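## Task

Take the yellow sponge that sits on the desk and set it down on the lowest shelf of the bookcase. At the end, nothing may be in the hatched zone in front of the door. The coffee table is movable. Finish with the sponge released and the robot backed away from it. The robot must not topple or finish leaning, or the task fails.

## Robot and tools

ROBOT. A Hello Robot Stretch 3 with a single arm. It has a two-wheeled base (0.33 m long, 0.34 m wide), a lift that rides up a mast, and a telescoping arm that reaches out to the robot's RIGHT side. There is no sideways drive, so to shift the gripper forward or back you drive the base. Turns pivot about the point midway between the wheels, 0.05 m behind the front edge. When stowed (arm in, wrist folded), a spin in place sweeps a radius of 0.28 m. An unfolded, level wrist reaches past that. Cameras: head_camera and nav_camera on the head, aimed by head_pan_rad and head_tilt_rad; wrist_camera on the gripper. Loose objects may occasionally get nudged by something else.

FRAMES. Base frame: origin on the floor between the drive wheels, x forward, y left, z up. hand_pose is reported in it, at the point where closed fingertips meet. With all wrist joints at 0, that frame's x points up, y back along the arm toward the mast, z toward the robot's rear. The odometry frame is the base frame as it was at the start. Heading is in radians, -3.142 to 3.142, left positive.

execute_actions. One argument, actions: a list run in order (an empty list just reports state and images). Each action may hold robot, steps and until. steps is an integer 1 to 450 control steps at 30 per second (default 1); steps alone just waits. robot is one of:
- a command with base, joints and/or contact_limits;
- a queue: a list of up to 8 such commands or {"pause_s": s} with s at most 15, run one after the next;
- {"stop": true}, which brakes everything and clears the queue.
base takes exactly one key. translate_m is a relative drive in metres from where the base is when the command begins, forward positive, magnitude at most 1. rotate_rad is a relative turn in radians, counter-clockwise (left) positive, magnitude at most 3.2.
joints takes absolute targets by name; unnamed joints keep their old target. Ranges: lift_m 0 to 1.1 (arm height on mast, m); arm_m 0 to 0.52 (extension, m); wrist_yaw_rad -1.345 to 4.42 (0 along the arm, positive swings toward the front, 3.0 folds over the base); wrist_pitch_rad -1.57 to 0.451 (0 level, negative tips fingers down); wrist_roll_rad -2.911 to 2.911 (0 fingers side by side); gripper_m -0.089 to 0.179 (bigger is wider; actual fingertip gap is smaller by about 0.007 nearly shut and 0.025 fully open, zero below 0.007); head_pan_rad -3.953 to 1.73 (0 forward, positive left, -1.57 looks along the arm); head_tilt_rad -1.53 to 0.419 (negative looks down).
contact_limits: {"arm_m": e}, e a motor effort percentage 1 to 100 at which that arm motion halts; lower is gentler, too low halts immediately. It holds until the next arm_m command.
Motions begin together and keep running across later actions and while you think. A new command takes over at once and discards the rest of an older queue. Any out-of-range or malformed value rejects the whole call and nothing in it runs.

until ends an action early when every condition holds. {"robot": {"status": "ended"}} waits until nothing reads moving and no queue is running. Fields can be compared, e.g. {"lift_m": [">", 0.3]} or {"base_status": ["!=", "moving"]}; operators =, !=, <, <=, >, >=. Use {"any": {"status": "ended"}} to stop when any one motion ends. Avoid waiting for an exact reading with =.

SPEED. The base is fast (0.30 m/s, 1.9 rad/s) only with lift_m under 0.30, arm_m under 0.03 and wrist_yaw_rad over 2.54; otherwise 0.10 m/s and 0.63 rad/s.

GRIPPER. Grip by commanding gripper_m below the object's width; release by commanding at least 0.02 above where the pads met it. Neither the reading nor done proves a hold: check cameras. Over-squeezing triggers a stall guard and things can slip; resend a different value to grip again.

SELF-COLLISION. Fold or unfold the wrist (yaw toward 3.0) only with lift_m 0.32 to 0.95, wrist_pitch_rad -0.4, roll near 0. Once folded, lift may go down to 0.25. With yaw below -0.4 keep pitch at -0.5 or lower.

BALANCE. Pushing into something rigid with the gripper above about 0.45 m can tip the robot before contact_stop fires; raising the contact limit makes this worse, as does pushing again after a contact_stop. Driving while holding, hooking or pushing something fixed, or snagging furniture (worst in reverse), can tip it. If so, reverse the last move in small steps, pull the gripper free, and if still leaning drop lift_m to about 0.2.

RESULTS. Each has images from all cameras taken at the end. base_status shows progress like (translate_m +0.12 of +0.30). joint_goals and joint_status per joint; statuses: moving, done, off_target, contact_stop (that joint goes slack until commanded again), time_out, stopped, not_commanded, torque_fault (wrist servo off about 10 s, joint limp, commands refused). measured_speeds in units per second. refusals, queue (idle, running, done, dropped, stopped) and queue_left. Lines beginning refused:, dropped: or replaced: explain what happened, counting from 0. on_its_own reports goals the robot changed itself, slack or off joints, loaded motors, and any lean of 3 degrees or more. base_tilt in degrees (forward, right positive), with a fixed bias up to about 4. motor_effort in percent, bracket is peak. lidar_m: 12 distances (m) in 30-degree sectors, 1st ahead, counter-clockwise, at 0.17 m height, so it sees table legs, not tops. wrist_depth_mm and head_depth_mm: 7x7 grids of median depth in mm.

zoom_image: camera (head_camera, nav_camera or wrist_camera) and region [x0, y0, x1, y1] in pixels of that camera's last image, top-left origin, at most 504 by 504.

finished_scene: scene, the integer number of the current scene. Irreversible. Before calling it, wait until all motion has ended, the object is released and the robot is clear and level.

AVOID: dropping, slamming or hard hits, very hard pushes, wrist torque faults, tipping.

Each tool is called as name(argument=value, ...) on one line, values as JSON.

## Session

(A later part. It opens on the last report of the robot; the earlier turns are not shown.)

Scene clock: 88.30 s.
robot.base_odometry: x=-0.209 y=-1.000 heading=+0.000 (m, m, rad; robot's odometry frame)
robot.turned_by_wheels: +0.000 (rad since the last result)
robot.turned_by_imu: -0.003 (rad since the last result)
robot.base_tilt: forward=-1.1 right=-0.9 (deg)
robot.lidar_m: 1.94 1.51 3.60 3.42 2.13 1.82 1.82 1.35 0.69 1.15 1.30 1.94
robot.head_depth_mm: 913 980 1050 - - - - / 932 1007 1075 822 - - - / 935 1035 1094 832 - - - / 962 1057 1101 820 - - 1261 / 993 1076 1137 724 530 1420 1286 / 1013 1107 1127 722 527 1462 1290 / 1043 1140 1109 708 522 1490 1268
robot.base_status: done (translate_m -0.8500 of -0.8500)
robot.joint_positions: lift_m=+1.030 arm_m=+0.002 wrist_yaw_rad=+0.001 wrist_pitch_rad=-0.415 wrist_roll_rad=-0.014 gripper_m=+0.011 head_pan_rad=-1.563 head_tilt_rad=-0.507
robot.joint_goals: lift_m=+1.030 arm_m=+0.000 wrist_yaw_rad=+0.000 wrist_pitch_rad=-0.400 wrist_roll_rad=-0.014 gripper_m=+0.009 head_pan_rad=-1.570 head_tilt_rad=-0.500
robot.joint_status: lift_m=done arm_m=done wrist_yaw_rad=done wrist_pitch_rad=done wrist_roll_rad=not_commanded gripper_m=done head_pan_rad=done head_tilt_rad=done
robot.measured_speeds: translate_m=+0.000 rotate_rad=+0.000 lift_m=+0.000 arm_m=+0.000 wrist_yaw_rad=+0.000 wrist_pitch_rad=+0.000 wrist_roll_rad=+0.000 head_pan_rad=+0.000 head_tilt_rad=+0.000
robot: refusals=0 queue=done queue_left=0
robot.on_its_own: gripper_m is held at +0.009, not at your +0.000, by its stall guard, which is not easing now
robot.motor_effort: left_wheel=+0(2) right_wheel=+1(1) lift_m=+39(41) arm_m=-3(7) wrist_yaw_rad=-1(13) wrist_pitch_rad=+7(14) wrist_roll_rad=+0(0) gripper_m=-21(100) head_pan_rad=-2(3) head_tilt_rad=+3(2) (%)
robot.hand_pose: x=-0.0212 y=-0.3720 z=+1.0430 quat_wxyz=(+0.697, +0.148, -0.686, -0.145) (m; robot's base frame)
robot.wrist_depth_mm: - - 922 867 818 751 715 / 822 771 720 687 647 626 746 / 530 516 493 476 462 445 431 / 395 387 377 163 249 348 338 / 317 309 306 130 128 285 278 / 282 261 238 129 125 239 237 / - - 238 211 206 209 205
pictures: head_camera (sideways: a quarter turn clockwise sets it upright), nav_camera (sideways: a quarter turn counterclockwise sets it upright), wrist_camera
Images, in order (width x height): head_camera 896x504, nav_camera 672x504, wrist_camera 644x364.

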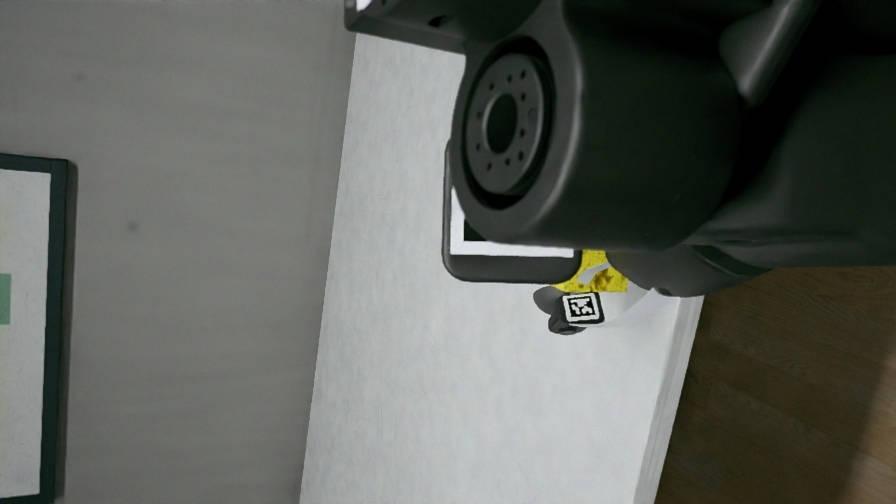

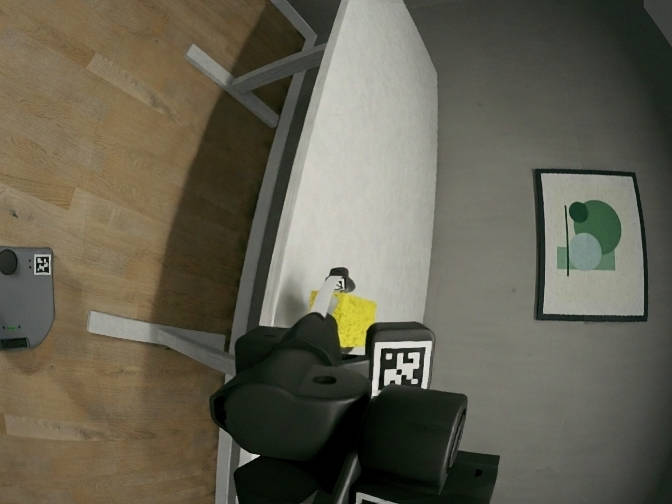

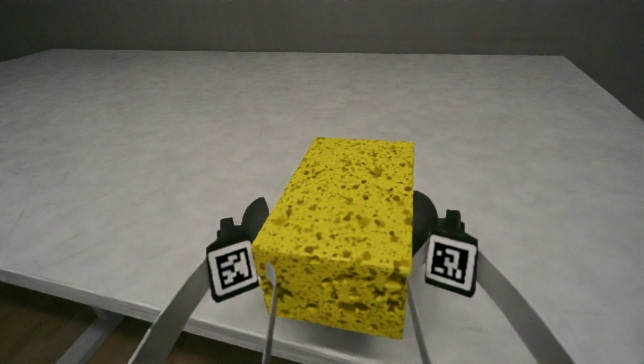

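execute_actions(actions=[{"robot":[{"base":{"rotate_rad":1.57},"joints":{"lift_m":0.5}},{"base":{"translate_m":1.0}},{"base":{"translate_m":1.0}},{"base":{"translate_m":0.3}},{"base":{"rotate_rad":1.57}},{"base":{"translate_m":0.3}}],"steps":450,"until":{"robot":{"status":"ended"}}},{"steps":450,"until":{"robot":{"status":"ended"}}},{"steps":450,"until":{"robot":{"status":"ended"}}}])

Scene clock: 133.17 s.
robot.base_odometry: x=-0.507 y=+1.301 heading=+3.140 (m, m, rad; robot's odometry frame)
robot.turned_by_wheels: +3.140 (rad since the last result)
robot.turned_by_imu: +3.124 (rad since the last result)
robot.base_tilt: forward=-1.0 right=-0.9 (deg)
robot.lidar_m: 1.02 1.15 1.88 2.92 2.51 2.17 2.74 1.74 1.46 1.14 1.21 1.00
robot.head_depth_mm: 1161 1254 1359 1491 1650 1600 1311 / 1186 1275 1391 1516 1676 1591 1305 / 1209 1290 1364 1474 1690 1537 1299 / 1212 1317 1400 1460 1694 1521 1290 / 1246 1331 1429 1505 1698 1545 1283 / 1277 1350 1451 1502 1737 1539 1280 / 1304 1382 1483 1559 1718 1530 1273
robot.base_status: done (translate_m +0.3000 of +0.3000)
robot.joint_positions: lift_m=+0.500 arm_m=+0.002 wrist_yaw_rad=+0.000 wrist_pitch_rad=-0.416 wrist_roll_rad=-0.014 gripper_m=+0.010 head_pan_rad=-1.563 head_tilt_rad=-0.507
robot.joint_goals: lift_m=+0.500 arm_m=+0.000 wrist_yaw_rad=+0.000 wrist_pitch_rad=-0.400 wrist_roll_rad=-0.014 gripper_m=+0.009 head_pan_rad=-1.570 head_tilt_rad=-0.500
robot.joint_status: lift_m=done arm_m=done wrist_yaw_rad=done wrist_pitch_rad=done wrist_roll_rad=not_commanded gripper_m=done head_pan_rad=done head_tilt_rad=done
robot.measured_speeds: translate_m=+0.000 rotate_rad=+0.000 lift_m=+0.000 arm_m=+0.000 wrist_yaw_rad=+0.000 wrist_pitch_rad=+0.000 wrist_roll_rad=+0.000 head_pan_rad=+0.000 head_tilt_rad=+0.000
robot: refusals=0 queue=done queue_left=0
robot.on_its_own: gripper_m is held at +0.009, not at your +0.000, by its stall guard, which is not easing now
robot.motor_effort: left_wheel=-2(6) right_wheel=+1(5) lift_m=+25(41) arm_m=-2(3) wrist_yaw_rad=+0(2) wrist_pitch_rad=+7(7) wrist_roll_rad=+0(0) gripper_m=-21(20) head_pan_rad=-2(4) head_tilt_rad=+3(2) (%)
robot.hand_pose: x=-0.0216 y=-0.3720 z=+0.5134 quat_wxyz=(+0.697, +0.147, -0.687, -0.145) (m; robot's base frame)
robot.wrist_depth_mm: 955 - - - - - 991 / 944 - - - - - - / 950 - - 178 - - - / 968 - - 148 994 - - / 917 937 892 127 124 874 855 / 802 785 726 138 137 726 722 / 690 677 664 655 639 631 631
pictures: head_camera (sideways: a quarter turn clockwise sets it upright), nav_camera (sideways: a quarter turn counterclockwise sets it upright), wrist_camera
Images, in order (width x height): head_camera 896x504, nav_camera 672x504, wrist_camera 644x364.

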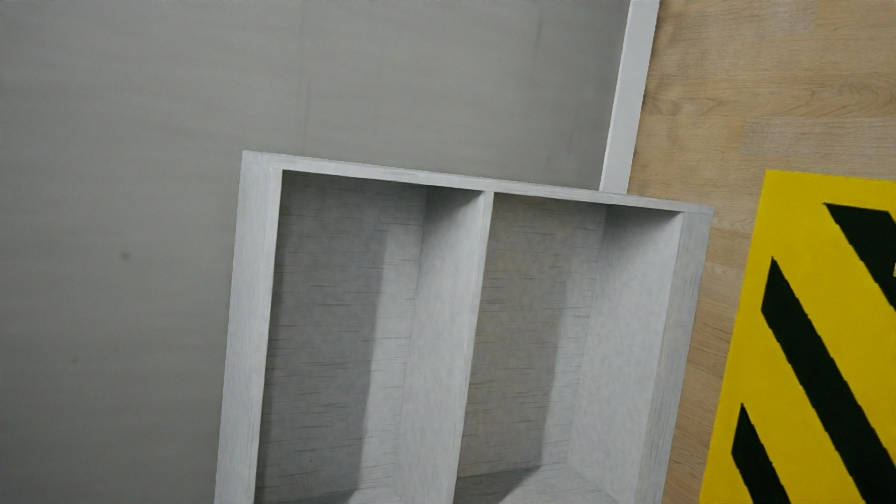

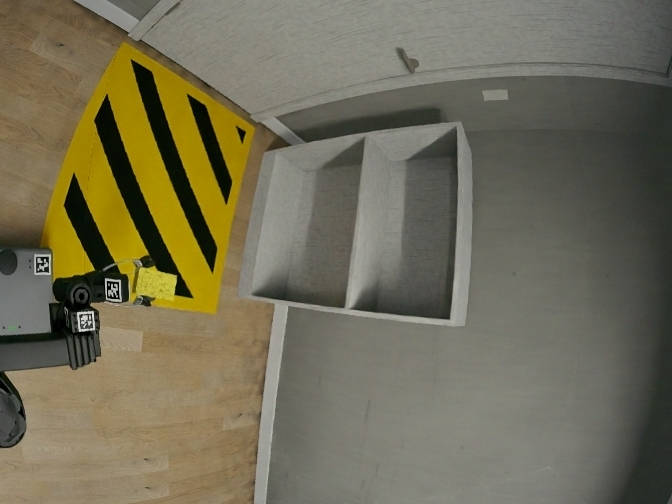

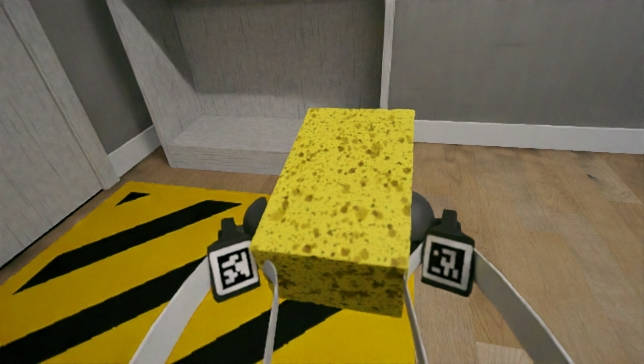

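execute_actions(actions=[{"robot":[{"base":{"rotate_rad":-0.6},"joints":{"lift_m":0.2}},{"base":{"translate_m":0.36}},{"base":{"rotate_rad":0.6}},{"joints":{"arm_m":0.3}}],"steps":450,"until":{"robot":{"status":"ended"}}},{"steps":450,"until":{"robot":{"status":"ended"}}}])

Scene clock: 151.27 s.
robot.base_odometry: x=-0.804 y=+1.504 heading=+3.140 (m, m, rad; robot's odometry frame)
robot.turned_by_wheels: +0.000 (rad since the last result)
robot.turned_by_imu: -0.006 (rad since the last result)
robot.base_tilt: forward=-1.1 right=-0.8 (deg)
robot.lidar_m: 0.66 0.78 1.28 3.14 3.67 2.53 2.95 1.58 1.03 1.13 0.81 0.67
robot.head_depth_mm: 1049 1128 1181 1258 1167 1462 1310 / 1071 1154 1201 1290 1455 1470 1313 / 1083 1177 1219 1305 1510 1439 1299 / 1111 1194 1239 1322 1530 1441 1271 / 1126 1208 1275 1344 1560 1448 1286 / 1148 1240 1195 1245 1443 1449 1284 / 1165 1253 1254 1357 1486 1477 1278
robot.base_status: done (rotate_rad +0.5999 of +0.6000)
robot.joint_positions: lift_m=+0.200 arm_m=+0.300 wrist_yaw_rad=+0.000 wrist_pitch_rad=-0.416 wrist_roll_rad=-0.014 gripper_m=+0.010 head_pan_rad=-1.563 head_tilt_rad=-0.507
robot.joint_goals: lift_m=+0.200 arm_m=+0.300 wrist_yaw_rad=+0.000 wrist_pitch_rad=-0.400 wrist_roll_rad=-0.014 gripper_m=+0.009 head_pan_rad=-1.570 head_tilt_rad=-0.500
robot.joint_status: lift_m=done arm_m=done wrist_yaw_rad=done wrist_pitch_rad=done wrist_roll_rad=not_commanded gripper_m=done head_pan_rad=done head_tilt_rad=done
robot.measured_speeds: translate_m=+0.000 rotate_rad=+0.000 lift_m=+0.000 arm_m=+0.000 wrist_yaw_rad=+0.000 wrist_pitch_rad=+0.000 wrist_roll_rad=+0.000 head_pan_rad=+0.000 head_tilt_rad=+0.000
robot: refusals=0 queue=done queue_left=0
robot.on_its_own: gripper_m is held at +0.009, not at your +0.000, by its stall guard, which is not easing now
robot.motor_effort: left_wheel=-2(6) right_wheel=+2(5) lift_m=+25(23) arm_m=+3(3) wrist_yaw_rad=-1(0) wrist_pitch_rad=+7(8) wrist_roll_rad=+0(0) gripper_m=-20(20) head_pan_rad=-2(4) head_tilt_rad=+3(2) (%)
robot.hand_pose: x=-0.0216 y=-0.6693 z=+0.2134 quat_wxyz=(+0.697, +0.147, -0.687, -0.145) (m; robot's base frame)
robot.wrist_depth_mm: 572 553 703 683 650 612 574 / 576 619 716 715 673 638 562 / 582 693 577 179 494 490 469 / 562 606 588 148 501 500 474 / 498 489 462 127 124 450 437 / 416 412 375 138 137 376 371 / 358 351 344 339 331 329 325
pictures: head_camera (sideways: a quarter turn clockwise sets it upright), nav_camera (sideways: a quarter turn counterclockwise sets it upright), wrist_camera
Images, in order (width x height): head_camera 896x504, nav_camera 672x504, wrist_camera 644x364.

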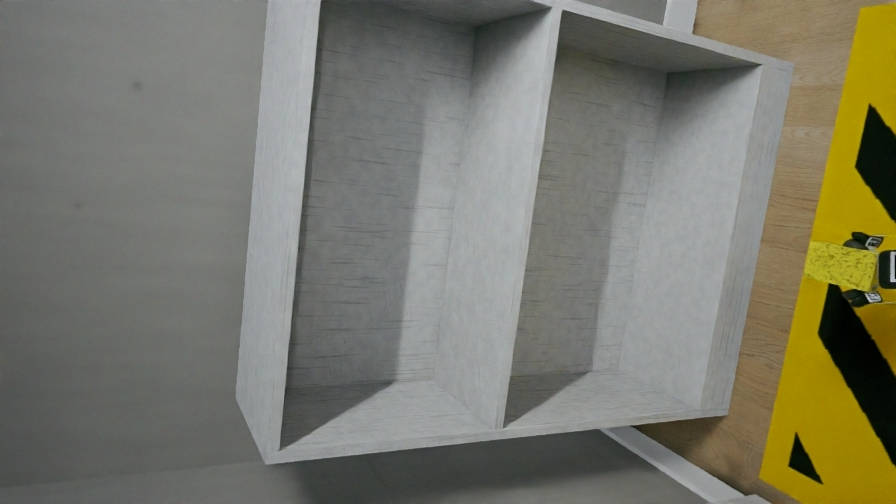

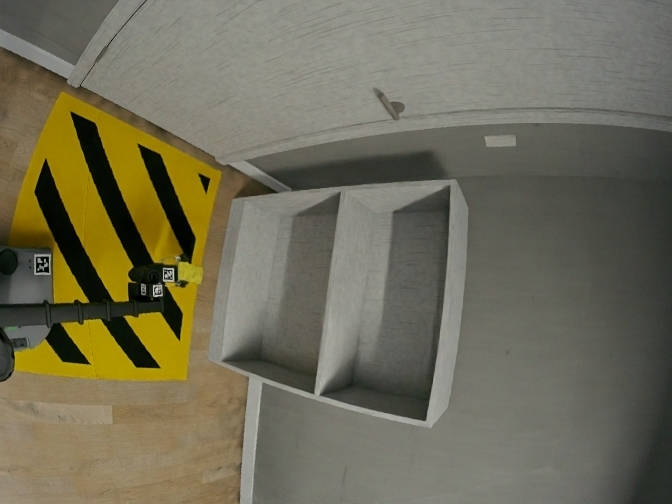

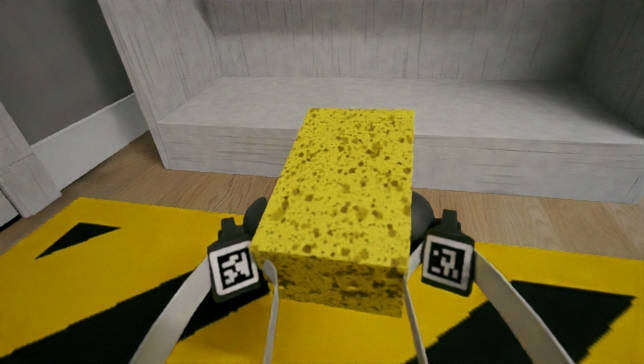

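execute_actions(actions=[{"robot":[{"joints":{"arm_m":0.0,"lift_m":0.25}},{"base":{"rotate_rad":-1.57}},{"base":{"translate_m":0.28}},{"base":{"rotate_rad":1.57}},{"joints":{"arm_m":0.42}},{"joints":{"lift_m":0.14}},{"joints":{"gripper_m":0.12}},{"joints":{"arm_m":0.0}}],"steps":450,"until":{"robot":{"status":"ended"}}},{"steps":450,"until":{"robot":{"status":"ended"}}}])

Scene clock: 181.63 s.
robot.base_odometry: x=-0.804 y=+1.784 heading=+3.140 (m, m, rad; robot's odometry frame)
robot.turned_by_wheels: +0.000 (rad since the last result)
robot.turned_by_imu: -0.009 (rad since the last result)
robot.base_tilt: forward=-1.1 right=-0.9 (deg)
robot.lidar_m: 0.62 0.71 1.16 3.40 3.06 2.67 2.35 1.26 0.79 0.99 0.74 0.62
robot.head_depth_mm: 825 891 840 998 1027 1224 1183 / 842 912 830 1021 1019 1274 1210 / 857 927 887 1043 1012 1308 1208 / 874 946 876 1068 1008 1323 1185 / 889 965 940 1097 1033 1353 1204 / 901 988 923 1107 1034 1325 1221 / 925 1007 839 902 983 1275 1238
robot.base_status: done (rotate_rad +1.5699 of +1.5700)
robot.joint_positions: lift_m=+0.140 arm_m=+0.002 wrist_yaw_rad=+0.000 wrist_pitch_rad=-0.416 wrist_roll_rad=-0.014 gripper_m=+0.120 head_pan_rad=-1.563 head_tilt_rad=-0.507
robot.joint_goals: lift_m=+0.140 arm_m=+0.000 wrist_yaw_rad=+0.000 wrist_pitch_rad=-0.400 wrist_roll_rad=-0.014 gripper_m=+0.120 head_pan_rad=-1.570 head_tilt_rad=-0.500
robot.joint_status: lift_m=done arm_m=done wrist_yaw_rad=done wrist_pitch_rad=done wrist_roll_rad=not_commanded gripper_m=done head_pan_rad=done head_tilt_rad=done
robot.measured_speeds: translate_m=+0.000 rotate_rad=+0.000 lift_m=+0.000 arm_m=+0.000 wrist_yaw_rad=+0.000 wrist_pitch_rad=+0.000 wrist_roll_rad=+0.000 head_pan_rad=+0.000 head_tilt_rad=+0.000
robot: refusals=0 queue=done queue_left=0
robot.motor_effort: left_wheel=-1(8) right_wheel=+2(4) lift_m=+25(40) arm_m=-2(3) wrist_yaw_rad=+0(0) wrist_pitch_rad=+8(7) wrist_roll_rad=+0(0) gripper_m=+0(83) head_pan_rad=-2(3) head_tilt_rad=+2(2) (%)
robot.hand_pose: x=-0.0216 y=-0.3719 z=+0.1534 quat_wxyz=(+0.697, +0.147, -0.687, -0.145) (m; robot's base frame)
robot.wrist_depth_mm: 579 578 720 688 661 630 576 / 576 632 580 509 529 503 475 / 574 620 566 542 508 480 451 / 510 496 488 476 462 449 434 / 410 399 391 383 374 370 358 / 339 341 321 319 315 299 305 / 292 286 281 276 272 268 266
pictures: head_camera (sideways: a quarter turn clockwise sets it upright), nav_camera (sideways: a quarter turn counterclockwise sets it upright), wrist_camera
Images, in order (width x height): head_camera 896x504, nav_camera 672x504, wrist_camera 644x364.

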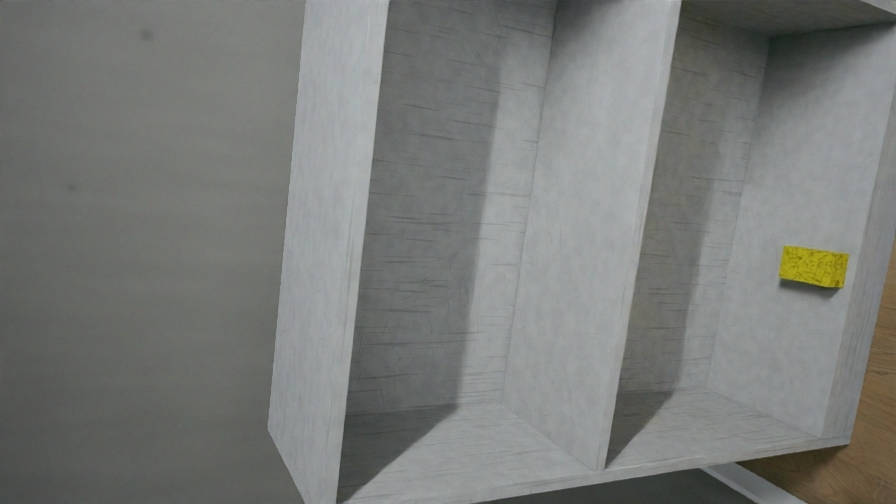

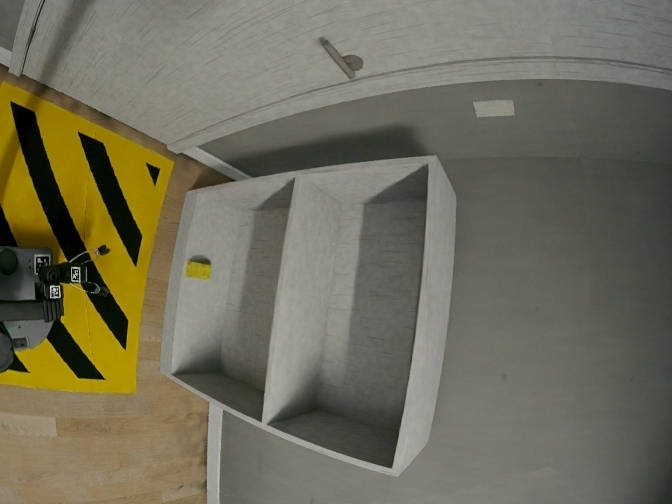

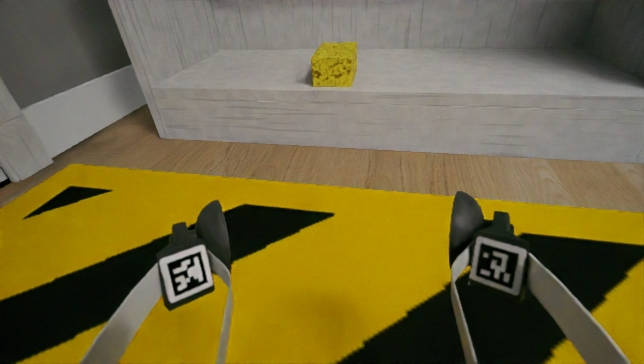

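Placed. Back out of the hatched area.

execute_actions(actions=[{"robot":{"base":{"translate_m":-0.9}},"steps":450,"until":{"robot":{"status":"ended"}}}])

finished_scene(scene=1)

Scene clock: 194.23 s.
robot.base_odometry: x=+0.096 y=+1.783 heading=+3.140 (m, m, rad; robot's odometry frame)
robot.turned_by_wheels: +0.000 (rad since the last result)
robot.turned_by_imu: -0.001 (rad since the last result)
robot.base_tilt: forward=-1.0 right=-0.8 (deg)
robot.lidar_m: 1.49 1.70 2.78 3.43 1.96 1.98 1.93 1.04 0.87 0.86 0.77 1.43
robot.head_depth_mm: 680 732 797 876 965 1075 1203 / 689 748 815 892 990 1116 1230 / 701 763 828 911 1016 1141 1239 / 717 779 846 934 1038 1179 1277 / 730 793 866 958 1068 1211 1285 / 742 808 892 985 1108 1252 1278 / 761 829 908 1010 1116 1239 1232
robot.base_status: done (translate_m -0.9000 of -0.9000)
robot.joint_positions: lift_m=+0.140 arm_m=+0.002 wrist_yaw_rad=+0.000 wrist_pitch_rad=-0.416 wrist_roll_rad=-0.014 gripper_m=+0.120 head_pan_rad=-1.563 head_tilt_rad=-0.507
robot.joint_goals: lift_m=+0.140 arm_m=+0.000 wrist_yaw_rad=+0.000 wrist_pitch_rad=-0.400 wrist_roll_rad=-0.014 gripper_m=+0.120 head_pan_rad=-1.570 head_tilt_rad=-0.500
robot.joint_status: lift_m=done arm_m=done wrist_yaw_rad=done wrist_pitch_rad=done wrist_roll_rad=not_commanded gripper_m=done head_pan_rad=done head_tilt_rad=done
robot.measured_speeds: translate_m=+0.000 rotate_rad=+0.000 lift_m=+0.000 arm_m=+0.000 wrist_yaw_rad=+0.000 wrist_pitch_rad=+0.000 wrist_roll_rad=+0.000 head_pan_rad=+0.000 head_tilt_rad=+0.000
robot: refusals=0 queue=done queue_left=0
robot.motor_effort: left_wheel=-2(6) right_wheel=+2(2) lift_m=+25(25) arm_m=-2(3) wrist_yaw_rad=+0(1) wrist_pitch_rad=+8(8) wrist_roll_rad=+0(0) gripper_m=+1(1) head_pan_rad=-4(4) head_tilt_rad=+3(2) (%)
robot.hand_pose: x=-0.0216 y=-0.3719 z=+0.1534 quat_wxyz=(+0.697, +0.147, -0.687, -0.145) (m; robot's base frame)
robot.wrist_depth_mm: 486 637 620 584 552 524 496 / 494 656 679 627 599 559 522 / 497 620 635 613 594 569 548 / 491 497 486 472 460 450 437 / 411 404 390 385 374 371 358 / 340 342 322 321 316 300 306 / 292 285 281 278 273 267 265
pictures: head_camera (sideways: a quarter turn clockwise sets it upright), nav_camera (sideways: a quarter turn counterclockwise sets it upright), wrist_camera
Images, in order (width x height): head_camera 896x504, nav_camera 672x504, wrist_camera 644x364.

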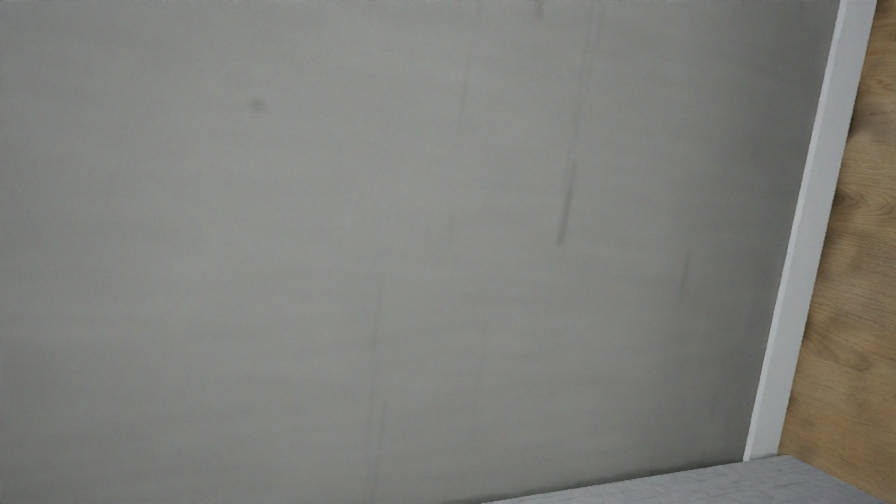

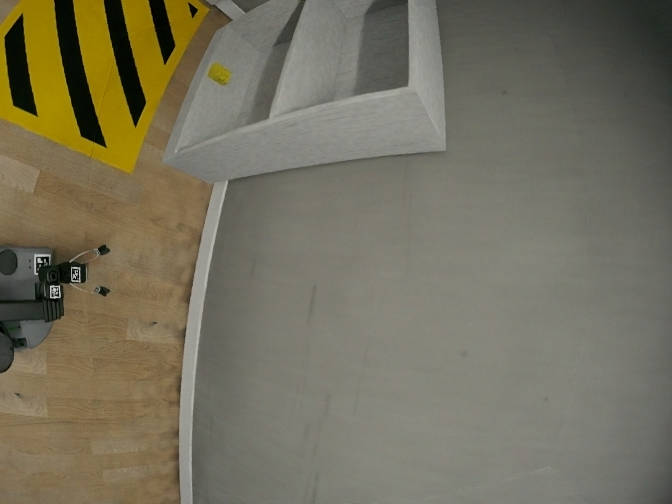

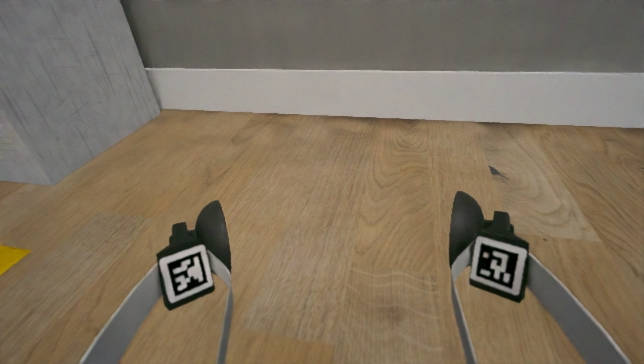

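The scene is finished: the task was done.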